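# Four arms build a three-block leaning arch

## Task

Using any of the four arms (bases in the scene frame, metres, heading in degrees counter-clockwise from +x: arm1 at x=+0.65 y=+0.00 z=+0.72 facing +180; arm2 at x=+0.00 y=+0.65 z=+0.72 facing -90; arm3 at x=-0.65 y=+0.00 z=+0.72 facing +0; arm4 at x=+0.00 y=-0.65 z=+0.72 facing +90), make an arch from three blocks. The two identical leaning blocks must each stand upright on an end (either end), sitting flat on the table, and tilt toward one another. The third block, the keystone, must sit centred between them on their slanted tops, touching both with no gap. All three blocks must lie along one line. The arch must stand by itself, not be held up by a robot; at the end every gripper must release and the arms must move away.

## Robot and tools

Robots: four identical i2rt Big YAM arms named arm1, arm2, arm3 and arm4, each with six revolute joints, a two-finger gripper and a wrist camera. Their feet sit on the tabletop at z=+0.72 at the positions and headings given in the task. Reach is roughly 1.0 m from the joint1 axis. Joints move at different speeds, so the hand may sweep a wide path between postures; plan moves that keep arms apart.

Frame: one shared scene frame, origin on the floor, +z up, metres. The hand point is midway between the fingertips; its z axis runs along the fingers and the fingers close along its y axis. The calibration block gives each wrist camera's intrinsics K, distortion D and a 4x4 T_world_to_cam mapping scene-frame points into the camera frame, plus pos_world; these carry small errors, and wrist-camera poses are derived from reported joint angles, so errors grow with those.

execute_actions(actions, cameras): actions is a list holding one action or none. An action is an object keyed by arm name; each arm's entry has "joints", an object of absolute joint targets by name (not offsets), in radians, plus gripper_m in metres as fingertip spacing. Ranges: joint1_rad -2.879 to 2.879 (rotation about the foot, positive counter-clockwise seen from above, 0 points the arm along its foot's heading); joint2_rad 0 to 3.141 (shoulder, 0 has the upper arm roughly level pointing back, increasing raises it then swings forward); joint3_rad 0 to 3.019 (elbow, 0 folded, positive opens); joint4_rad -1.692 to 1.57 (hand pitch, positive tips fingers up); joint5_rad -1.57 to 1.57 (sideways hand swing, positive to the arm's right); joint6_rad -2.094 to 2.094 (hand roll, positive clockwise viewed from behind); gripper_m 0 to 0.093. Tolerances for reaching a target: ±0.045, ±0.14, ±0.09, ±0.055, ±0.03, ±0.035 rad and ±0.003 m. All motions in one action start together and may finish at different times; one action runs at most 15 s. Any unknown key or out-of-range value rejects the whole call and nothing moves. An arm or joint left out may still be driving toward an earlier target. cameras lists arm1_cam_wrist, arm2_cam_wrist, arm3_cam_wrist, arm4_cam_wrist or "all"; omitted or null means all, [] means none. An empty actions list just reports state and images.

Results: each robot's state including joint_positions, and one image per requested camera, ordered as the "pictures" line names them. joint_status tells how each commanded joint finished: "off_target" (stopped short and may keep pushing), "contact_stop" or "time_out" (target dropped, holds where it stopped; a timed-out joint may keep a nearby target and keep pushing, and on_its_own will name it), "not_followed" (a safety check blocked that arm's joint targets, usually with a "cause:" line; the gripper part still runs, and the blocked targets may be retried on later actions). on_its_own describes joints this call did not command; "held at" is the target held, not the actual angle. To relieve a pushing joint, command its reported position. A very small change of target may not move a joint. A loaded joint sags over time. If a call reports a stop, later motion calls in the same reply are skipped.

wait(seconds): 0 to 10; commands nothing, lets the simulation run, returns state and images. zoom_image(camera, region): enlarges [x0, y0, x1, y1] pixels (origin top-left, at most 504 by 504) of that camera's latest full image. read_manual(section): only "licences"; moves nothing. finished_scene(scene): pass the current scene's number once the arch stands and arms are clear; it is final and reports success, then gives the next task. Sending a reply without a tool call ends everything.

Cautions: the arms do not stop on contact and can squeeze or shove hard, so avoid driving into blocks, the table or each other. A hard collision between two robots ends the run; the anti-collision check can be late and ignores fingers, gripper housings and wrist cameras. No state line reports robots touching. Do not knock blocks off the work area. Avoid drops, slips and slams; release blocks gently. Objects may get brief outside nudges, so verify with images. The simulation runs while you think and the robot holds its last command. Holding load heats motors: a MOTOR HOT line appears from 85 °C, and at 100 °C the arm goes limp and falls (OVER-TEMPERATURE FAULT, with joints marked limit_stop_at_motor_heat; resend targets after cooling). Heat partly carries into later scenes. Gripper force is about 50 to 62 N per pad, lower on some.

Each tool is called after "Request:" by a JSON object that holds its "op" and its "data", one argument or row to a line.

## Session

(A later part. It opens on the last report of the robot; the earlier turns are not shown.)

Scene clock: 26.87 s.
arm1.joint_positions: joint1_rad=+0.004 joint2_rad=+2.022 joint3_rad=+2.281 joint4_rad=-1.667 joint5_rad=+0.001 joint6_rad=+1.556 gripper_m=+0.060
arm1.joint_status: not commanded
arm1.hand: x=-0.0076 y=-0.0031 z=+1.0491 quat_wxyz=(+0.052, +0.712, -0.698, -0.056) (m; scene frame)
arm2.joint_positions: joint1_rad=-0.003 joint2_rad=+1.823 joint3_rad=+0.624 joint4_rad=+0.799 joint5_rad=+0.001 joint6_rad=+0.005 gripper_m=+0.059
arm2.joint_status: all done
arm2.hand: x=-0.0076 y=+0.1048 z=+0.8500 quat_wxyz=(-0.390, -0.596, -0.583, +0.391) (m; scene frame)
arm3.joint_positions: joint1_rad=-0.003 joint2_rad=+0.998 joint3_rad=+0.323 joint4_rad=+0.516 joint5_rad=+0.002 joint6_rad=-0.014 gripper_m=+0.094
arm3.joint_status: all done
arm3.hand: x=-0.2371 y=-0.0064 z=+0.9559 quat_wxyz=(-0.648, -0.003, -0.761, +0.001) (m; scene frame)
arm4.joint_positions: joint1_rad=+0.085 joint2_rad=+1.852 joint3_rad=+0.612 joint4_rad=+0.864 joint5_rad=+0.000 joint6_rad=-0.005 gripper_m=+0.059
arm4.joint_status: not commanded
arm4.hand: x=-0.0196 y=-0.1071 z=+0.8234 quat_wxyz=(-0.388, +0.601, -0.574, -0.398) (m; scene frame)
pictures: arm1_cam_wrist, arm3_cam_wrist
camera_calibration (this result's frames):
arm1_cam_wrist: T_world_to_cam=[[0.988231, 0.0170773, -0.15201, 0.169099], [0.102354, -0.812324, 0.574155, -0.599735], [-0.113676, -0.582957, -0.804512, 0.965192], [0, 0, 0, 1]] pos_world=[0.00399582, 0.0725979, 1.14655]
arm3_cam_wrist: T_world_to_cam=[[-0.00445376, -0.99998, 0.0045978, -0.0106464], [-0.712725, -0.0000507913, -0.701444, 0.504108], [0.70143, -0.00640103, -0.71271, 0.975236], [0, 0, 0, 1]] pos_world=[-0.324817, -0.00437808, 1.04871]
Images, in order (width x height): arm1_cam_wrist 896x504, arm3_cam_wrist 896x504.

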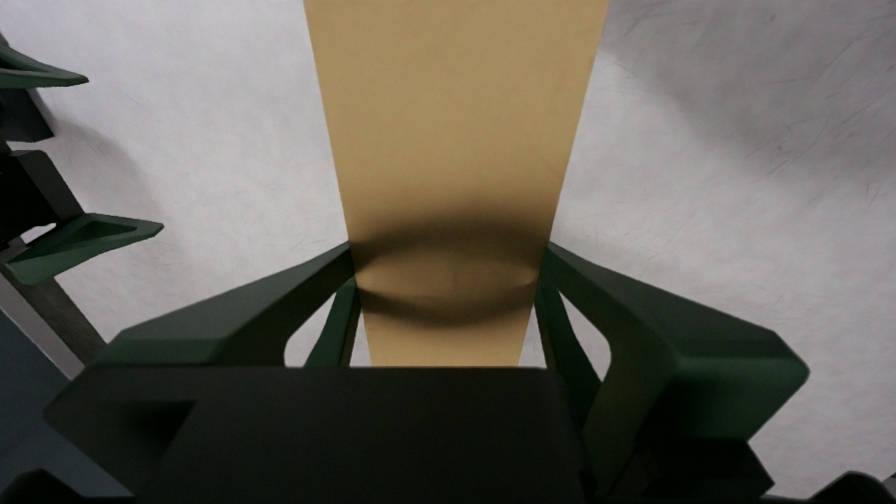

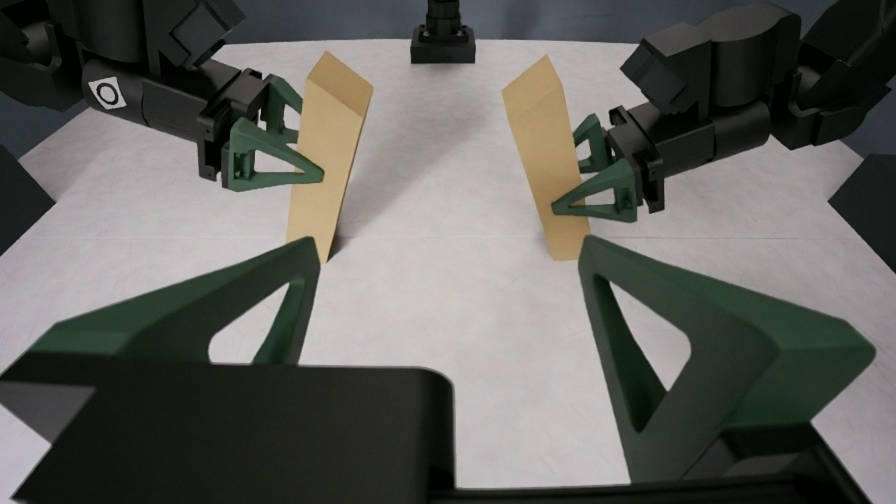

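Request:
{"op": "execute_actions", "data": {
  "actions": [
    {"arm1":{"joints":{"joint1_rad":-0.022,"joint5_rad":-0.08,"joint2_rad":2.07,"joint3_rad":2.235,"joint4_rad":-1.69}},"arm3":{"joints":{"joint2_rad":1.1,"joint4_rad":0.95}}}
  ],
  "cameras": ["arm3_cam_wrist","arm1_cam_wrist"]
}}

Scene clock: 28.90 s.
arm1.joint_positions: joint1_rad=-0.018 joint2_rad=+2.078 joint3_rad=+2.229 joint4_rad=-1.667 joint5_rad=-0.077 joint6_rad=+1.556 gripper_m=+0.060
arm1.joint_status: all done
joint sent to its limit — the command would take arm1.joint4_rad past its lower limit, so that joint was sent only as far as its limit.
arm1.hand: x=-0.0063 y=-0.0017 z=+0.9931 quat_wxyz=(+0.042, +0.706, -0.707, +0.009) (m; scene frame)
arm2.joint_positions: joint1_rad=-0.003 joint2_rad=+1.823 joint3_rad=+0.624 joint4_rad=+0.799 joint5_rad=+0.001 joint6_rad=+0.005 gripper_m=+0.059
arm2.joint_status: not commanded
arm2.hand: x=-0.0076 y=+0.1048 z=+0.8500 quat_wxyz=(-0.390, -0.596, -0.583, +0.391) (m; scene frame)
arm3.joint_positions: joint1_rad=-0.003 joint2_rad=+1.103 joint3_rad=+0.323 joint4_rad=+0.921 joint5_rad=+0.002 joint6_rad=-0.014 gripper_m=+0.094
arm3.joint_status: all done
arm3.hand: x=-0.2249 y=-0.0074 z=+1.0129 quat_wxyz=(-0.755, -0.004, -0.656, +0.003) (m; scene frame)
arm4.joint_positions: joint1_rad=+0.085 joint2_rad=+1.852 joint3_rad=+0.612 joint4_rad=+0.864 joint5_rad=+0.000 joint6_rad=-0.005 gripper_m=+0.059
arm4.joint_status: not commanded
arm4.hand: x=-0.0196 y=-0.1071 z=+0.8234 quat_wxyz=(-0.388, +0.601, -0.574, -0.398) (m; scene frame)
pictures: arm1_cam_wrist, arm3_cam_wrist
camera_calibration (this result's frames):
arm1_cam_wrist: T_world_to_cam=[[0.998956, -0.00543368, -0.0453517, 0.0533017], [0.0250139, -0.765695, 0.642718, -0.635081], [-0.0382179, -0.643181, -0.76476, 0.882008], [0, 0, 0, 1]] pos_world=[-0.00365171, 0.0813025, 1.08512]
arm3_cam_wrist: T_world_to_cam=[[-0.0104512, -0.999937, 0.00404701, -0.0125983], [-0.473438, 0.00138338, -0.880826, 0.788358], [0.880765, -0.0111217, -0.473423, 0.805231], [0, 0, 0, 1]] pos_world=[-0.336113, -0.00473254, 1.07567]
Images, in order (width x height): arm1_cam_wrist 896x504, arm3_cam_wrist 896x504.

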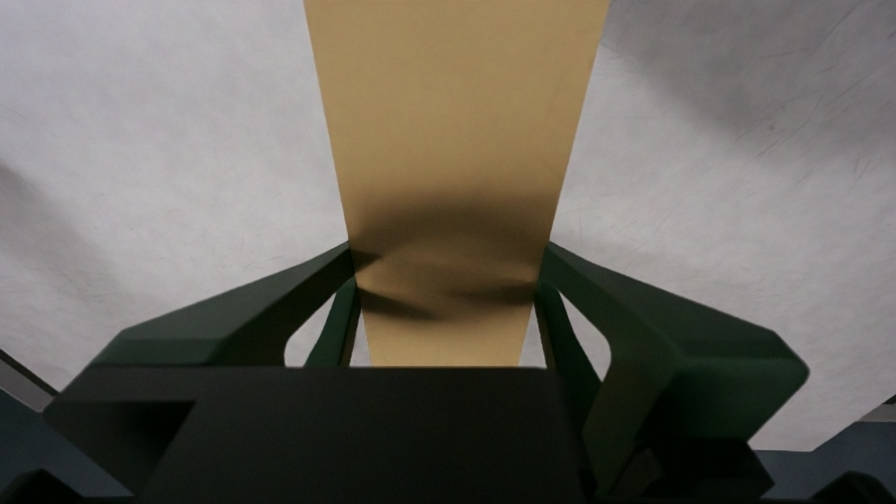

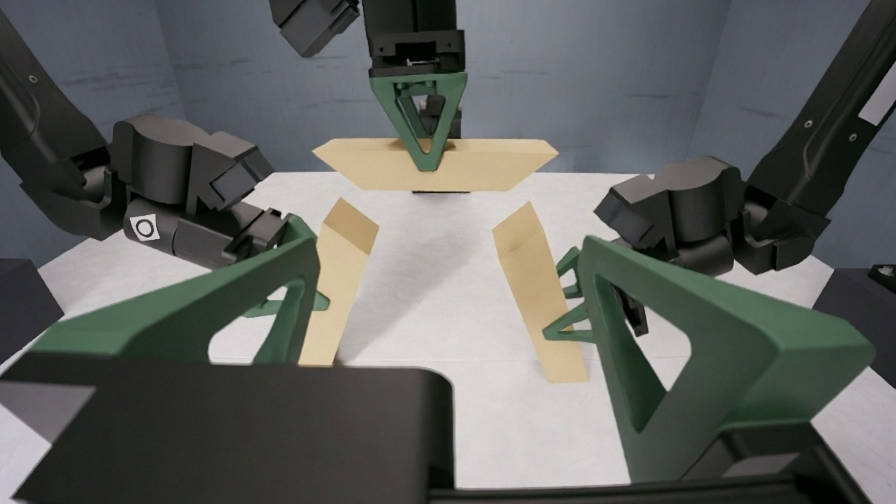

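Request:
{"op": "execute_actions", "data": {
  "actions": [
    {"arm1":{"joints":{"joint2_rad":2.085,"joint3_rad":2.17,"joint4_rad":-1.64}}}
  ],
  "cameras": ["arm3_cam_wrist"]
}}

Request:
{"op": "zoom_image", "data": {
  "camera": "arm3_cam_wrist",
  "region": [290,120,610,390]
}}

Scene clock: 30.27 s.
arm1.joint_positions: joint1_rad=-0.018 joint2_rad=+2.086 joint3_rad=+2.166 joint4_rad=-1.659 joint5_rad=-0.077 joint6_rad=+1.556 gripper_m=+0.060
arm1.joint_status: all done
arm1.hand: x=+0.0036 y=-0.0017 z=+0.9645 quat_wxyz=(+0.021, +0.705, -0.708, +0.031) (m; scene frame)
arm2.joint_positions: joint1_rad=-0.003 joint2_rad=+1.823 joint3_rad=+0.624 joint4_rad=+0.799 joint5_rad=+0.001 joint6_rad=+0.005 gripper_m=+0.059
arm2.joint_status: not commanded
arm2.hand: x=-0.0076 y=+0.1048 z=+0.8500 quat_wxyz=(-0.390, -0.596, -0.583, +0.391) (m; scene frame)
arm3.joint_positions: joint1_rad=-0.003 joint2_rad=+1.103 joint3_rad=+0.323 joint4_rad=+0.921 joint5_rad=+0.002 joint6_rad=-0.014 gripper_m=+0.094
arm3.joint_status: not commanded
arm3.hand: x=-0.2249 y=-0.0074 z=+1.0129 quat_wxyz=(-0.755, -0.004, -0.656, +0.003) (m; scene frame)
arm4.joint_positions: joint1_rad=+0.085 joint2_rad=+1.852 joint3_rad=+0.612 joint4_rad=+0.864 joint5_rad=+0.000 joint6_rad=-0.005 gripper_m=+0.059
arm4.joint_status: not commanded
arm4.hand: x=-0.0196 y=-0.1071 z=+0.8234 quat_wxyz=(-0.388, +0.601, -0.574, -0.398) (m; scene frame)
pictures: arm3_cam_wrist
camera_calibration (this result's frames):
arm3_cam_wrist: T_world_to_cam=[[-0.0104512, -0.999937, 0.00404701, -0.0125983], [-0.473438, 0.00138338, -0.880826, 0.788358], [0.880765, -0.0111217, -0.473423, 0.805231], [0, 0, 0, 1]] pos_world=[-0.336113, -0.00473254, 1.07567]
Images, in order (width x height): arm3_cam_wrist 896x504.

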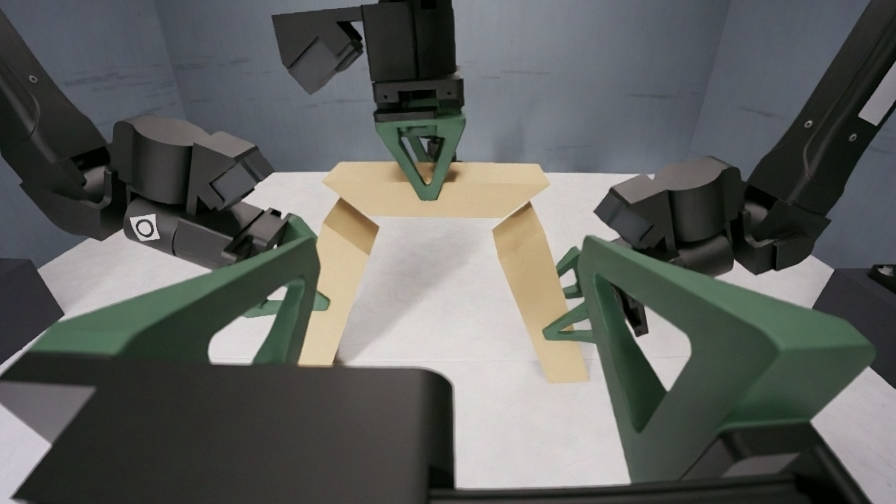

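Region (290, 120, 610, 390) of arm3_cam_wrist's 896x504 image, scaled by 1.575, with more detail than that image has; it fills the top 425 rows of this view, and the rest is white.

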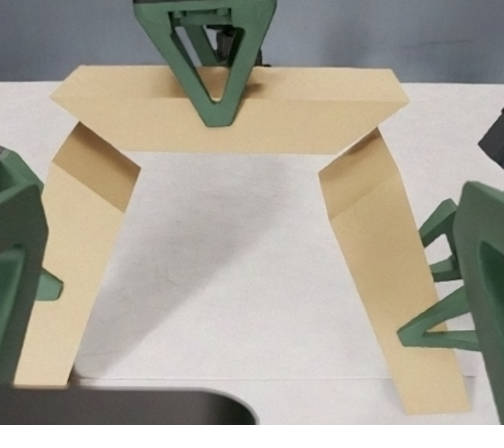

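Request:
{"op": "execute_actions", "data": {
  "actions": [
    {"arm2":{"joints":{"joint2_rad":1.805,"joint3_rad":0.592,"joint4_rad":0.845}},"arm4":{"joints":{"joint2_rad":1.84,"joint3_rad":0.582,"joint4_rad":0.91}},"arm1":{"joints":{"joint2_rad":2.105,"joint3_rad":2.24,"joint4_rad":-1.68}}}
  ],
  "cameras": ["arm3_cam_wrist"]
}}

Request:
{"op": "zoom_image", "data": {
  "camera": "arm3_cam_wrist",
  "region": [290,120,610,390]
}}

Scene clock: 32.20 s.
arm1.joint_positions: joint1_rad=-0.018 joint2_rad=+2.094 joint3_rad=+2.168 joint4_rad=-1.660 joint5_rad=-0.077 joint6_rad=+1.556 gripper_m=+0.060
arm1.joint_status: all done
joint sent to its limit — the command would take arm1.joint4_rad past its lower limit, so that joint was sent only as far as its limit.
arm1.hand: x=+0.0029 y=-0.0017 z=+0.9596 quat_wxyz=(+0.018, +0.705, -0.708, +0.034) (m; scene frame)
arm2.joint_positions: joint1_rad=-0.003 joint2_rad=+1.823 joint3_rad=+0.603 joint4_rad=+0.828 joint5_rad=+0.001 joint6_rad=+0.003 gripper_m=+0.059
arm2.joint_status: all done
arm2.hand: x=-0.0075 y=+0.1115 z=+0.8492 quat_wxyz=(-0.392, -0.594, -0.582, +0.394) (m; scene frame)
arm3.joint_positions: joint1_rad=-0.003 joint2_rad=+1.103 joint3_rad=+0.323 joint4_rad=+0.921 joint5_rad=+0.002 joint6_rad=-0.014 gripper_m=+0.094
arm3.joint_status: not commanded
arm3.hand: x=-0.2249 y=-0.0074 z=+1.0129 quat_wxyz=(-0.755, -0.004, -0.656, +0.003) (m; scene frame)
arm4.joint_positions: joint1_rad=+0.085 joint2_rad=+1.852 joint3_rad=+0.591 joint4_rad=+0.892 joint5_rad=+0.001 joint6_rad=-0.005 gripper_m=+0.059
arm4.joint_status: all done
arm4.hand: x=-0.0191 y=-0.1137 z=+0.8229 quat_wxyz=(-0.391, +0.599, -0.573, -0.400) (m; scene frame)
pictures: arm3_cam_wrist
camera_calibration (this result's frames):
arm3_cam_wrist: T_world_to_cam=[[-0.0104512, -0.999937, 0.00404701, -0.0125983], [-0.473438, 0.00138338, -0.880826, 0.788358], [0.880765, -0.0111217, -0.473423, 0.805231], [0, 0, 0, 1]] pos_world=[-0.336113, -0.00473254, 1.07567]
Images, in order (width x height): arm3_cam_wrist 896x504.

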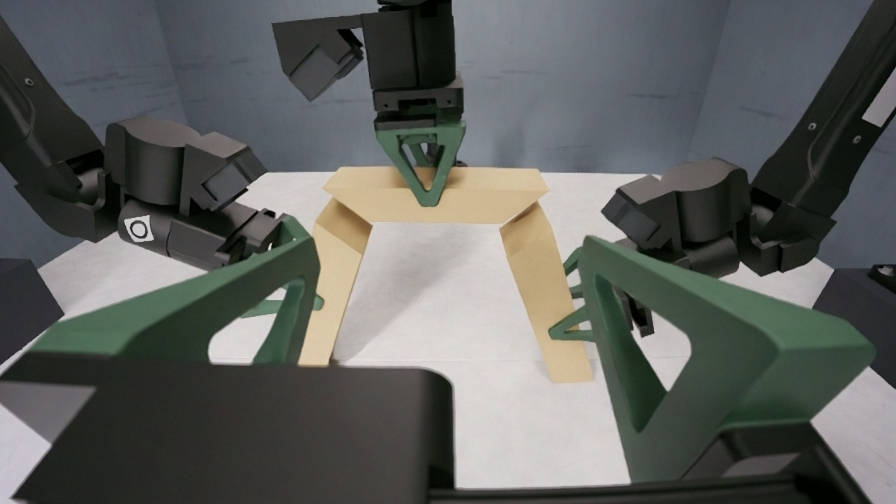

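Region (290, 120, 610, 390) of arm3_cam_wrist's 896x504 image, scaled by 1.575, with more detail than that image has; it fills the top 425 rows of this view, and the rest is white.

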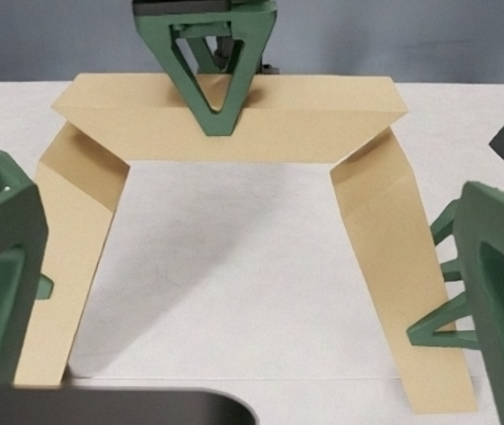

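Request:
{"op": "execute_actions", "data": {
  "actions": [
    {"arm1":{"joints":{"joint2_rad":2.09,"joint3_rad":2.29,"joint4_rad":-1.69}}}
  ],
  "cameras": ["arm3_cam_wrist","arm1_cam_wrist"]
}}

Scene clock: 33.53 s.
arm1.joint_positions: joint1_rad=-0.018 joint2_rad=+2.094 joint3_rad=+2.230 joint4_rad=-1.662 joint5_rad=-0.077 joint6_rad=+1.556 gripper_m=+0.060
arm1.joint_status: all done
joint sent to its limit — the command would take arm1.joint4_rad past its lower limit, so that joint was sent only as far as its limit.
arm1.hand: x=-0.0097 y=-0.0016 z=+0.9834 quat_wxyz=(+0.039, +0.706, -0.707, +0.012) (m; scene frame)
arm2.joint_positions: joint1_rad=-0.003 joint2_rad=+1.823 joint3_rad=+0.603 joint4_rad=+0.828 joint5_rad=+0.001 joint6_rad=+0.003 gripper_m=+0.059
arm2.joint_status: not commanded
arm2.hand: x=-0.0075 y=+0.1115 z=+0.8492 quat_wxyz=(-0.392, -0.594, -0.582, +0.394) (m; scene frame)
arm3.joint_positions: joint1_rad=-0.003 joint2_rad=+1.103 joint3_rad=+0.323 joint4_rad=+0.921 joint5_rad=+0.002 joint6_rad=-0.014 gripper_m=+0.094
arm3.joint_status: not commanded
arm3.hand: x=-0.2249 y=-0.0074 z=+1.0129 quat_wxyz=(-0.755, -0.004, -0.656, +0.003) (m; scene frame)
arm4.joint_positions: joint1_rad=+0.085 joint2_rad=+1.852 joint3_rad=+0.591 joint4_rad=+0.892 joint5_rad=+0.001 joint6_rad=-0.005 gripper_m=+0.059
arm4.joint_status: not commanded
arm4.hand: x=-0.0191 y=-0.1137 z=+0.8229 quat_wxyz=(-0.391, +0.599, -0.573, -0.400) (m; scene frame)
pictures: arm1_cam_wrist, arm3_cam_wrist
camera_calibration (this result's frames):
arm1_cam_wrist: T_world_to_cam=[[0.999315, -0.00548024, -0.036586, 0.0476522], [0.0193437, -0.765591, 0.643036, -0.629081], [-0.0315339, -0.643304, -0.764961, 0.874831], [0, 0, 0, 1]] pos_world=[-0.00786396, 0.0814243, 1.07548]
arm3_cam_wrist: T_world_to_cam=[[-0.0104512, -0.999937, 0.00404701, -0.0125983], [-0.473438, 0.00138338, -0.880826, 0.788358], [0.880765, -0.0111217, -0.473423, 0.805231], [0, 0, 0, 1]] pos_world=[-0.336113, -0.00473254, 1.07567]
Images, in order (width x height): arm1_cam_wrist 896x504, arm3_cam_wrist 896x504.

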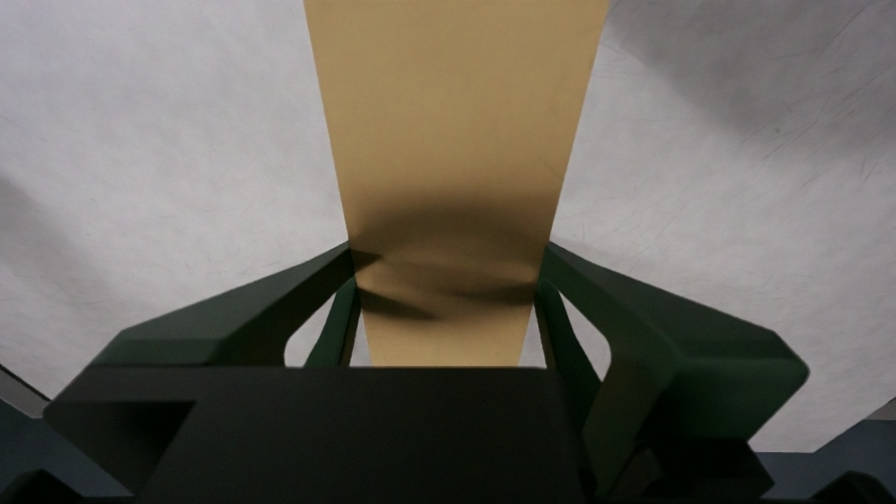

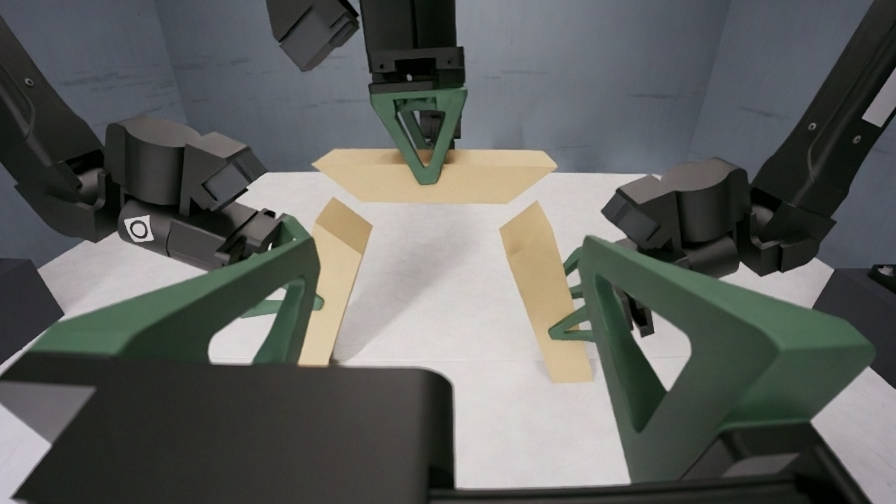

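Request:
{"op": "execute_actions", "data": {
  "actions": [
    {"arm1":{"joints":{"joint2_rad":2.14}}}
  ],
  "cameras": ["arm3_cam_wrist"]
}}

Request:
{"op": "zoom_image", "data": {
  "camera": "arm3_cam_wrist",
  "region": [290,120,610,390]
}}

Scene clock: 35.23 s.
arm1.joint_positions: joint1_rad=-0.018 joint2_rad=+2.141 joint3_rad=+2.230 joint4_rad=-1.662 joint5_rad=-0.077 joint6_rad=+1.556 gripper_m=+0.060
arm1.joint_status: all done
arm1.hand: x=-0.0134 y=-0.0014 z=+0.9539 quat_wxyz=(+0.023, +0.705, -0.708, +0.029) (m; scene frame)
arm2.joint_positions: joint1_rad=-0.003 joint2_rad=+1.823 joint3_rad=+0.603 joint4_rad=+0.828 joint5_rad=+0.001 joint6_rad=+0.003 gripper_m=+0.059
arm2.joint_status: not commanded
arm2.hand: x=-0.0075 y=+0.1115 z=+0.8492 quat_wxyz=(-0.392, -0.594, -0.582, +0.394) (m; scene frame)
arm3.joint_positions: joint1_rad=-0.003 joint2_rad=+1.103 joint3_rad=+0.323 joint4_rad=+0.921 joint5_rad=+0.002 joint6_rad=-0.014 gripper_m=+0.094
arm3.joint_status: not commanded
arm3.hand: x=-0.2249 y=-0.0074 z=+1.0129 quat_wxyz=(-0.755, -0.004, -0.656, +0.003) (m; scene frame)
arm4.joint_positions: joint1_rad=+0.085 joint2_rad=+1.852 joint3_rad=+0.591 joint4_rad=+0.892 joint5_rad=+0.001 joint6_rad=-0.005 gripper_m=+0.059
arm4.joint_status: not commanded
arm4.hand: x=-0.0191 y=-0.1137 z=+0.8229 quat_wxyz=(-0.391, +0.599, -0.573, -0.400) (m; scene frame)
pictures: arm3_cam_wrist
camera_calibration (this result's frames):
arm3_cam_wrist: T_world_to_cam=[[-0.0104512, -0.999937, 0.00404701, -0.0125983], [-0.473438, 0.00138338, -0.880826, 0.788358], [0.880765, -0.0111217, -0.473423, 0.805231], [0, 0, 0, 1]] pos_world=[-0.336113, -0.00473254, 1.07567]
Images, in order (width x height): arm3_cam_wrist 896x504.

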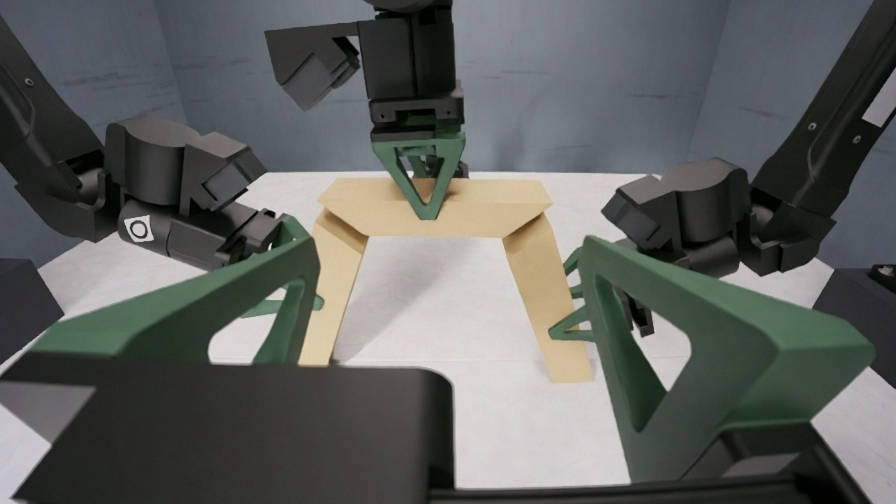

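Region (290, 120, 610, 390) of arm3_cam_wrist's 896x504 image, scaled by 1.575, with more detail than that image has; it fills the top 425 rows of this view, and the rest is white.

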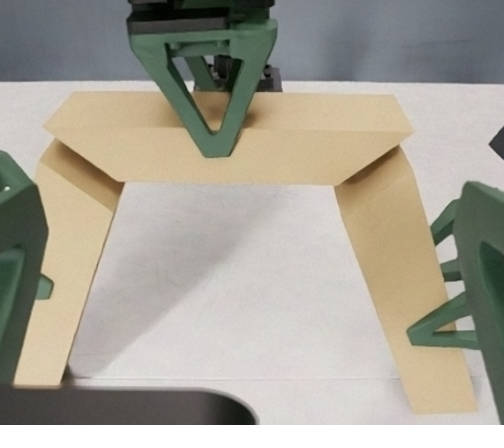

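Request:
{"op": "execute_actions", "data": {
  "actions": [
    {"arm1":{"joints":{"joint2_rad":2.158}}}
  ],
  "cameras": []
}}

Request:
{"op": "execute_actions", "data": {
  "actions": [
    {"arm1":{"joints":{"gripper_m":0.09}}}
  ],
  "cameras": ["arm3_cam_wrist","arm1_cam_wrist"]
}}

Request:
{"op": "zoom_image", "data": {
  "camera": "arm3_cam_wrist",
  "region": [290,120,610,390]
}}

Scene clock: 36.30 s.
arm1.joint_positions: joint1_rad=-0.018 joint2_rad=+2.146 joint3_rad=+2.230 joint4_rad=-1.662 joint5_rad=-0.077 joint6_rad=+1.556 gripper_m=+0.060
arm1.joint_status: all done
arm1.hand: x=-0.0137 y=-0.0014 z=+0.9502 quat_wxyz=(+0.021, +0.705, -0.708, +0.031) (m; scene frame)
arm2.joint_positions: joint1_rad=-0.003 joint2_rad=+1.823 joint3_rad=+0.603 joint4_rad=+0.828 joint5_rad=+0.001 joint6_rad=+0.003 gripper_m=+0.059
arm2.joint_status: not commanded
arm2.hand: x=-0.0075 y=+0.1115 z=+0.8492 quat_wxyz=(-0.392, -0.594, -0.582, +0.394) (m; scene frame)
arm3.joint_positions: joint1_rad=-0.003 joint2_rad=+1.103 joint3_rad=+0.323 joint4_rad=+0.921 joint5_rad=+0.002 joint6_rad=-0.014 gripper_m=+0.094
arm3.joint_status: not commanded
arm3.hand: x=-0.2249 y=-0.0074 z=+1.0129 quat_wxyz=(-0.755, -0.004, -0.656, +0.003) (m; scene frame)
arm4.joint_positions: joint1_rad=+0.085 joint2_rad=+1.852 joint3_rad=+0.591 joint4_rad=+0.892 joint5_rad=+0.001 joint6_rad=-0.005 gripper_m=+0.059
arm4.joint_status: not commanded
arm4.hand: x=-0.0191 y=-0.1137 z=+0.8229 quat_wxyz=(-0.391, +0.599, -0.573, -0.400) (m; scene frame)
pictures: none
No camera images: the call's "cameras" was empty. Leave "cameras" out to get every camera's image.

Scene clock: 36.93 s.
arm1.joint_positions: joint1_rad=-0.018 joint2_rad=+2.146 joint3_rad=+2.232 joint4_rad=-1.662 joint5_rad=-0.077 joint6_rad=+1.556 gripper_m=+0.090
arm1.joint_status: all done
arm1.hand: x=-0.0141 y=-0.0014 z=+0.9509 quat_wxyz=(+0.021, +0.705, -0.708, +0.030) (m; scene frame)
arm2.joint_positions: joint1_rad=-0.003 joint2_rad=+1.822 joint3_rad=+0.602 joint4_rad=+0.829 joint5_rad=+0.001 joint6_rad=+0.003 gripper_m=+0.059
arm2.joint_status: not commanded
arm2.hand: x=-0.0075 y=+0.1119 z=+0.8491 quat_wxyz=(-0.392, -0.594, -0.582, +0.394) (m; scene frame)
arm3.joint_positions: joint1_rad=-0.003 joint2_rad=+1.103 joint3_rad=+0.323 joint4_rad=+0.921 joint5_rad=+0.002 joint6_rad=-0.014 gripper_m=+0.094
arm3.joint_status: not commanded
arm3.hand: x=-0.2249 y=-0.0074 z=+1.0129 quat_wxyz=(-0.755, -0.004, -0.656, +0.003) (m; scene frame)
arm4.joint_positions: joint1_rad=+0.085 joint2_rad=+1.852 joint3_rad=+0.590 joint4_rad=+0.893 joint5_rad=+0.001 joint6_rad=-0.003 gripper_m=+0.059
arm4.joint_status: not commanded
arm4.hand: x=-0.0190 y=-0.1141 z=+0.8228 quat_wxyz=(-0.391, +0.598, -0.574, -0.401) (m; scene frame)
pictures: arm1_cam_wrist, arm3_cam_wrist
camera_calibration (this result's frames):
arm1_cam_wrist: T_world_to_cam=[[0.999892, -0.00609909, 0.0133971, 0.00341221], [-0.013296, -0.76475, 0.64419, -0.609519], [0.00631642, -0.644298, -0.764748, 0.850257], [0, 0, 0, 1]] pos_world=[-0.0168866, 0.0817105, 1.04283]
arm3_cam_wrist: T_world_to_cam=[[-0.0104512, -0.999937, 0.00404701, -0.0125983], [-0.473438, 0.00138338, -0.880826, 0.788358], [0.880765, -0.0111217, -0.473423, 0.805231], [0, 0, 0, 1]] pos_world=[-0.336113, -0.00473254, 1.07567]
Images, in order (width x height): arm1_cam_wrist 896x504, arm3_cam_wrist 896x504.

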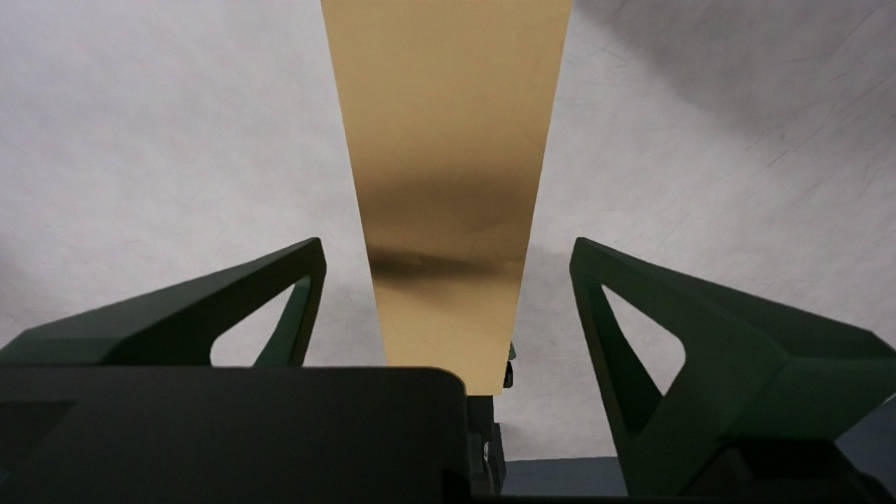

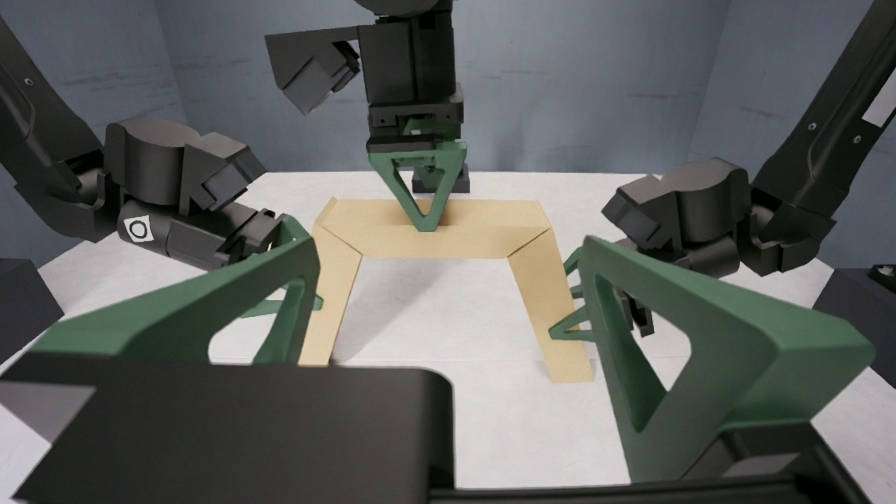

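Region (290, 120, 610, 390) of arm3_cam_wrist's 896x504 image, scaled by 1.575, with more detail than that image has; it fills the top 425 rows of this view, and the rest is white.

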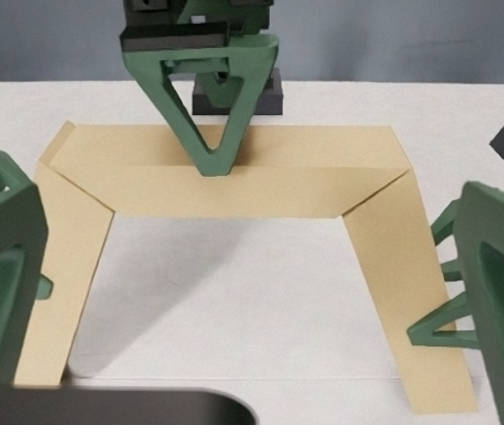

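Request:
{"op": "execute_actions", "data": {
  "actions": [
    {"arm2":{"joints":{"gripper_m":0.09}},"arm4":{"joints":{"gripper_m":0.09}}}
  ],
  "cameras": ["arm3_cam_wrist"]
}}

Request:
{"op": "execute_actions", "data": {
  "actions": [
    {"arm2":{"joints":{"joint2_rad":1.73,"joint3_rad":0.32,"joint4_rad":1.04}},"arm4":{"joints":{"joint2_rad":1.76,"joint3_rad":0.31,"joint4_rad":1.11}},"arm1":{"joints":{"joint2_rad":2.07,"joint3_rad":2.32,"joint4_rad":-1.69}}}
  ],
  "cameras": ["arm3_cam_wrist"]
}}

Scene clock: 39.07 s.
arm1.joint_positions: joint1_rad=-0.018 joint2_rad=+2.146 joint3_rad=+2.232 joint4_rad=-1.662 joint5_rad=-0.077 joint6_rad=+1.556 gripper_m=+0.090
arm1.joint_status: not commanded
arm1.hand: x=-0.0141 y=-0.0014 z=+0.9509 quat_wxyz=(+0.021, +0.705, -0.708, +0.030) (m; scene frame)
arm2.joint_positions: joint1_rad=-0.003 joint2_rad=+1.822 joint3_rad=+0.602 joint4_rad=+0.829 joint5_rad=+0.001 joint6_rad=+0.003 gripper_m=+0.090
arm2.joint_status: all done
arm2.hand: x=-0.0075 y=+0.1118 z=+0.8494 quat_wxyz=(-0.392, -0.593, -0.582, +0.394) (m; scene frame)
arm3.joint_positions: joint1_rad=-0.003 joint2_rad=+1.103 joint3_rad=+0.323 joint4_rad=+0.921 joint5_rad=+0.002 joint6_rad=-0.014 gripper_m=+0.094
arm3.joint_status: not commanded
arm3.hand: x=-0.2249 y=-0.0074 z=+1.0129 quat_wxyz=(-0.755, -0.004, -0.656, +0.003) (m; scene frame)
arm4.joint_positions: joint1_rad=+0.085 joint2_rad=+1.852 joint3_rad=+0.590 joint4_rad=+0.894 joint5_rad=+0.002 joint6_rad=-0.003 gripper_m=+0.090
arm4.joint_status: all done
arm4.hand: x=-0.0189 y=-0.1141 z=+0.8229 quat_wxyz=(-0.391, +0.598, -0.574, -0.401) (m; scene frame)
pictures: arm3_cam_wrist
camera_calibration (this result's frames):
arm3_cam_wrist: T_world_to_cam=[[-0.0104512, -0.999937, 0.00404701, -0.0125983], [-0.473438, 0.00138338, -0.880826, 0.788358], [0.880765, -0.0111217, -0.473423, 0.805231], [0, 0, 0, 1]] pos_world=[-0.336113, -0.00473254, 1.07567]
Images, in order (width x height): arm3_cam_wrist 896x504.

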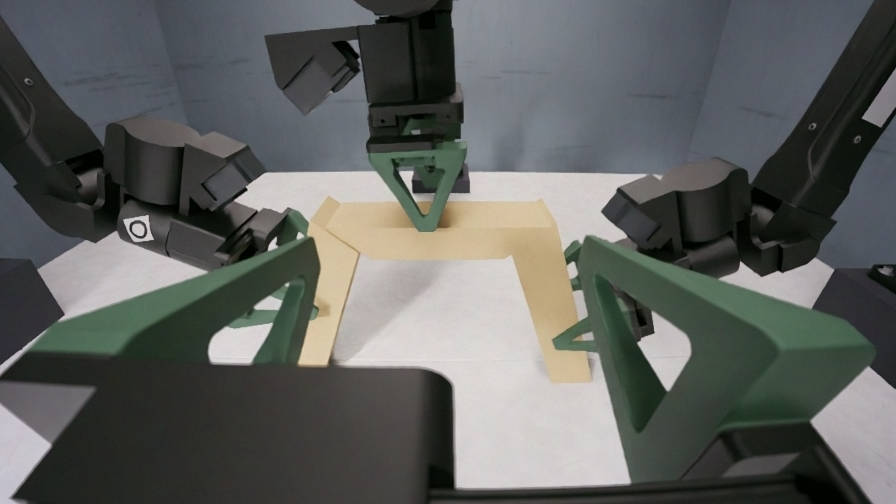

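Scene clock: 40.13 s.
arm1.joint_positions: joint1_rad=-0.018 joint2_rad=+2.060 joint3_rad=+2.276 joint4_rad=-1.662 joint5_rad=-0.077 joint6_rad=+1.556 gripper_m=+0.090
arm1.joint_status: all done
joint sent to its limit — the command would take arm1.joint4_rad past its lower limit, so that joint was sent only as far as its limit.
arm1.hand: x=-0.0139 y=-0.0018 z=+1.0236 quat_wxyz=(+0.067, +0.706, -0.705, -0.016) (m; scene frame)
arm2.joint_positions: joint1_rad=-0.003 joint2_rad=+1.726 joint3_rad=+0.318 joint4_rad=+1.022 joint5_rad=+0.001 joint6_rad=+0.003 gripper_m=+0.090
arm2.joint_status: all done
arm2.hand: x=-0.0062 y=+0.2145 z=+0.8465 quat_wxyz=(-0.394, -0.592, -0.581, +0.396) (m; scene frame)
arm3.joint_positions: joint1_rad=-0.003 joint2_rad=+1.103 joint3_rad=+0.323 joint4_rad=+0.921 joint5_rad=+0.002 joint6_rad=-0.014 gripper_m=+0.094
arm3.joint_status: not commanded
arm3.hand: x=-0.2249 y=-0.0074 z=+1.0129 quat_wxyz=(-0.755, -0.004, -0.656, +0.003) (m; scene frame)
arm4.joint_positions: joint1_rad=+0.085 joint2_rad=+1.767 joint3_rad=+0.310 joint4_rad=+1.094 joint5_rad=+0.002 joint6_rad=-0.003 gripper_m=+0.090
arm4.joint_status: all done
arm4.hand: x=-0.0152 y=-0.2165 z=+0.8228 quat_wxyz=(-0.392, +0.597, -0.573, -0.402) (m; scene frame)
pictures: arm3_cam_wrist
camera_calibration (this result's frames):
arm3_cam_wrist: T_world_to_cam=[[-0.0104512, -0.999937, 0.00404701, -0.0125983], [-0.473438, 0.00138338, -0.880826, 0.788358], [0.880765, -0.0111217, -0.473423, 0.805231], [0, 0, 0, 1]] pos_world=[-0.336113, -0.00473254, 1.07567]
Images, in order (width x height): arm3_cam_wrist 896x504.

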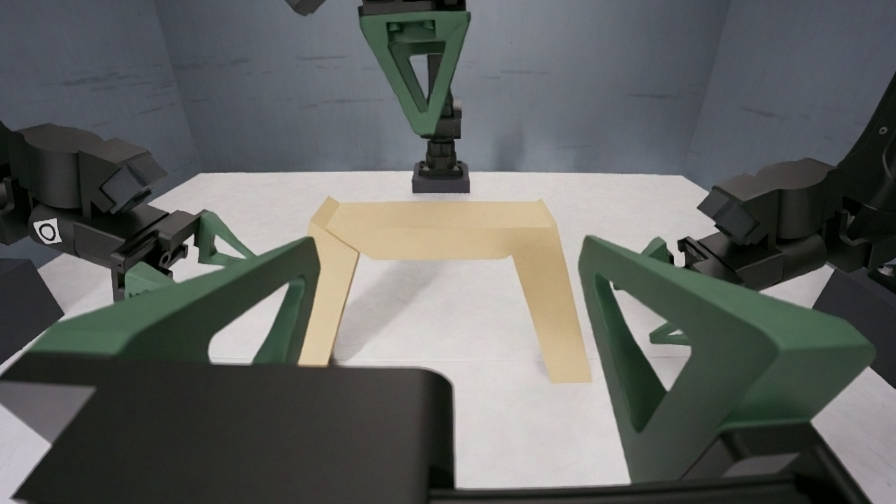

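Request:
{"op": "zoom_image", "data": {
  "camera": "arm3_cam_wrist",
  "region": [290,170,610,390]
}}

Request:
{"op": "execute_actions", "data": {
  "actions": [
    {"arm1":{"joints":{"joint2_rad":1.2,"joint3_rad":2.3}},"arm2":{"joints":{"joint1_rad":0.6}},"arm4":{"joints":{"joint1_rad":-0.6}},"arm3":{"joints":{"joint2_rad":0.9,"joint4_rad":0.75}}}
  ]
}}

Region (290, 170, 610, 390) of arm3_cam_wrist's 896x504 image, scaled by 1.575, with more detail than that image has; it fills the top 346 rows of this view, and the rest is white.

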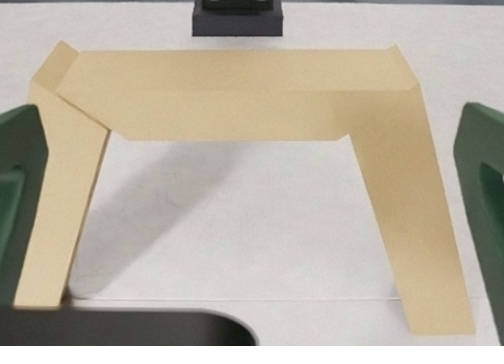

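Scene clock: 42.93 s.
arm1.joint_positions: joint1_rad=-0.018 joint2_rad=+1.201 joint3_rad=+2.293 joint4_rad=-1.662 joint5_rad=-0.078 joint6_rad=+1.556 gripper_m=+0.090
arm1.joint_status: all done
arm1.hand: x=+0.3148 y=-0.0099 z=+1.4702 quat_wxyz=(+0.354, +0.634, -0.609, -0.320) (m; scene frame)
arm2.joint_positions: joint1_rad=+0.600 joint2_rad=+1.726 joint3_rad=+0.318 joint4_rad=+1.022 joint5_rad=+0.001 joint6_rad=+0.003 gripper_m=+0.090
arm2.joint_status: all done
arm2.hand: x=+0.2430 y=+0.2882 z=+0.8476 quat_wxyz=(-0.495, -0.393, -0.730, +0.261) (m; scene frame)
arm3.joint_positions: joint1_rad=-0.003 joint2_rad=+0.897 joint3_rad=+0.323 joint4_rad=+0.765 joint5_rad=+0.002 joint6_rad=-0.014 gripper_m=+0.094
arm3.joint_status: all done
arm3.hand: x=-0.2507 y=-0.0079 z=+1.0560 quat_wxyz=(-0.771, -0.004, -0.637, +0.003) (m; scene frame)
arm4.joint_positions: joint1_rad=-0.593 joint2_rad=+1.767 joint3_rad=+0.310 joint4_rad=+1.094 joint5_rad=+0.000 joint6_rad=-0.003 gripper_m=+0.090
arm4.joint_status: all done
arm4.hand: x=+0.2608 y=-0.3030 z=+0.8255 quat_wxyz=(-0.507, +0.374, -0.736, -0.247) (m; scene frame)
pictures: arm1_cam_wrist, arm2_cam_wrist, arm3_cam_wrist, arm4_cam_wrist
camera_calibration (this result's frames):
arm1_cam_wrist: T_world_to_cam=[[0.546029, 0.00616802, -0.837744, 1.06185], [0.533822, -0.773242, 0.342244, -0.674537], [-0.645667, -0.634081, -0.425505, 0.94637], [0, 0, 0, 1]] pos_world=[0.391323, 0.0719461, 1.5231]
arm2_cam_wrist: T_world_to_cam=[[-0.827918, -0.560839, -0.00337168, 0.369193], [-0.477901, 0.708605, -0.519125, 0.353052], [0.293535, -0.428182, -0.854692, 0.901751], [0, 0, 0, 1]] pos_world=[0.209691, 0.342996, 0.955242]
arm3_cam_wrist: T_world_to_cam=[[-0.0114218, -0.999928, 0.00378187, -0.0135281], [-0.428853, 0.00148194, -0.903373, 0.849043], [0.903302, -0.01194, -0.428839, 0.806936], [0, 0, 0, 1]] pos_world=[-0.364947, -0.00515055, 1.1131]
arm4_cam_wrist: T_world_to_cam=[[0.803433, -0.595065, 0.019813, -0.407346], [-0.495554, -0.686782, -0.531749, 0.364094], [0.330032, 0.417406, -0.84667, 0.867546], [0, 0, 0, 1]] pos_world=[0.221385, -0.354463, 0.936202]
Images, in order (width x height): arm1_cam_wrist 896x504, arm2_cam_wrist 896x504, arm3_cam_wrist 896x504, arm4_cam_wrist 896x504.

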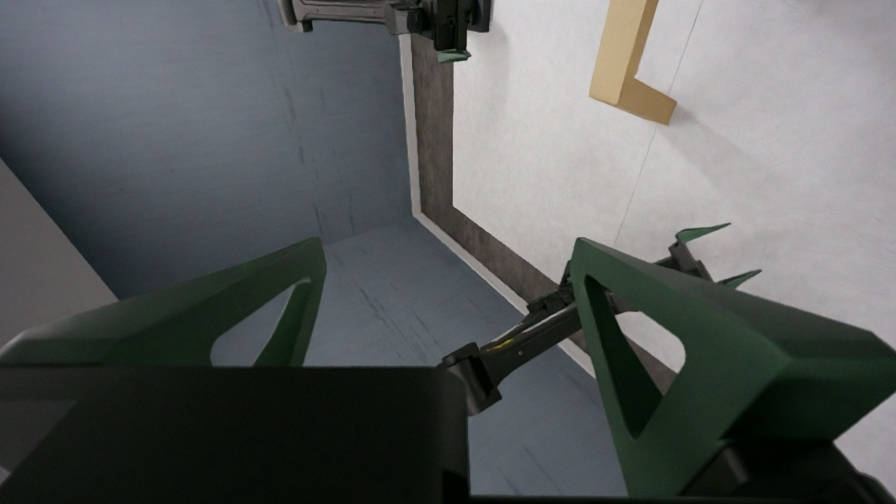

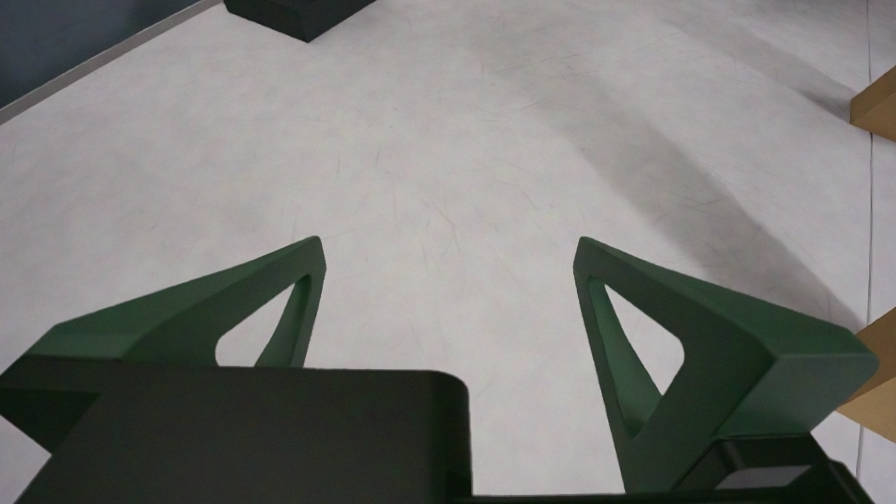

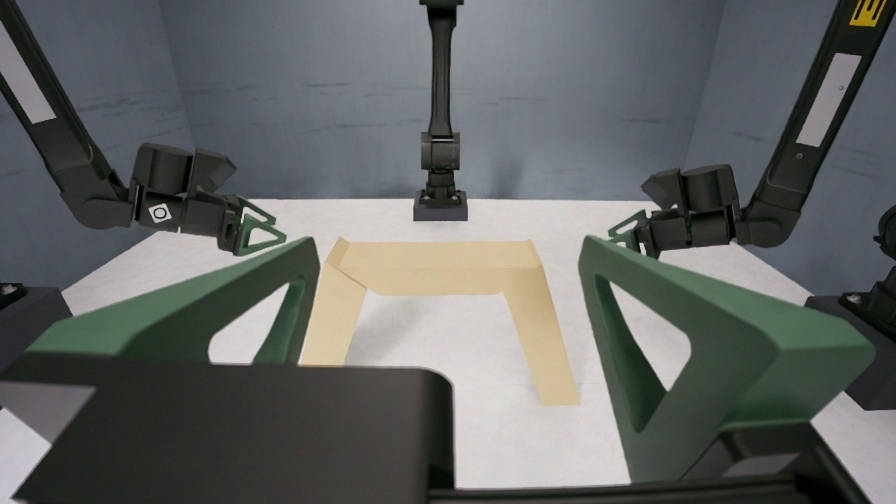

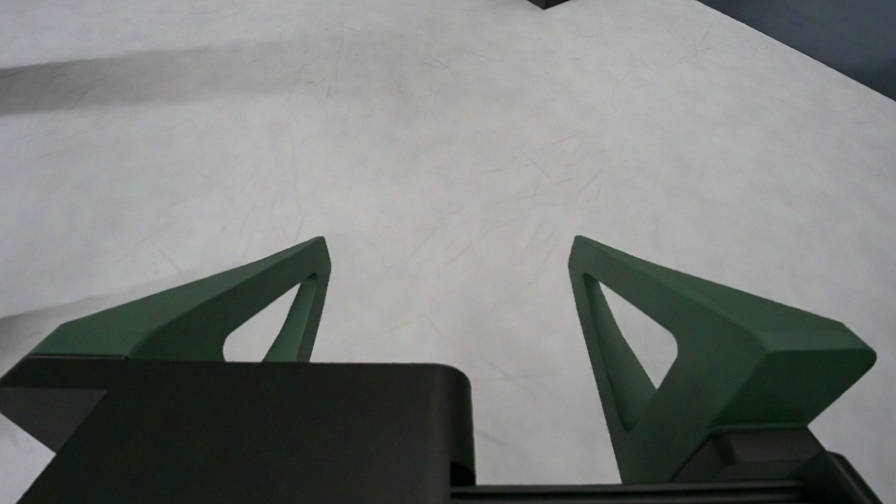

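Request:
{"op": "finished_scene", "data": {
  "scene": 2
}}

The scene is finished: the task was done.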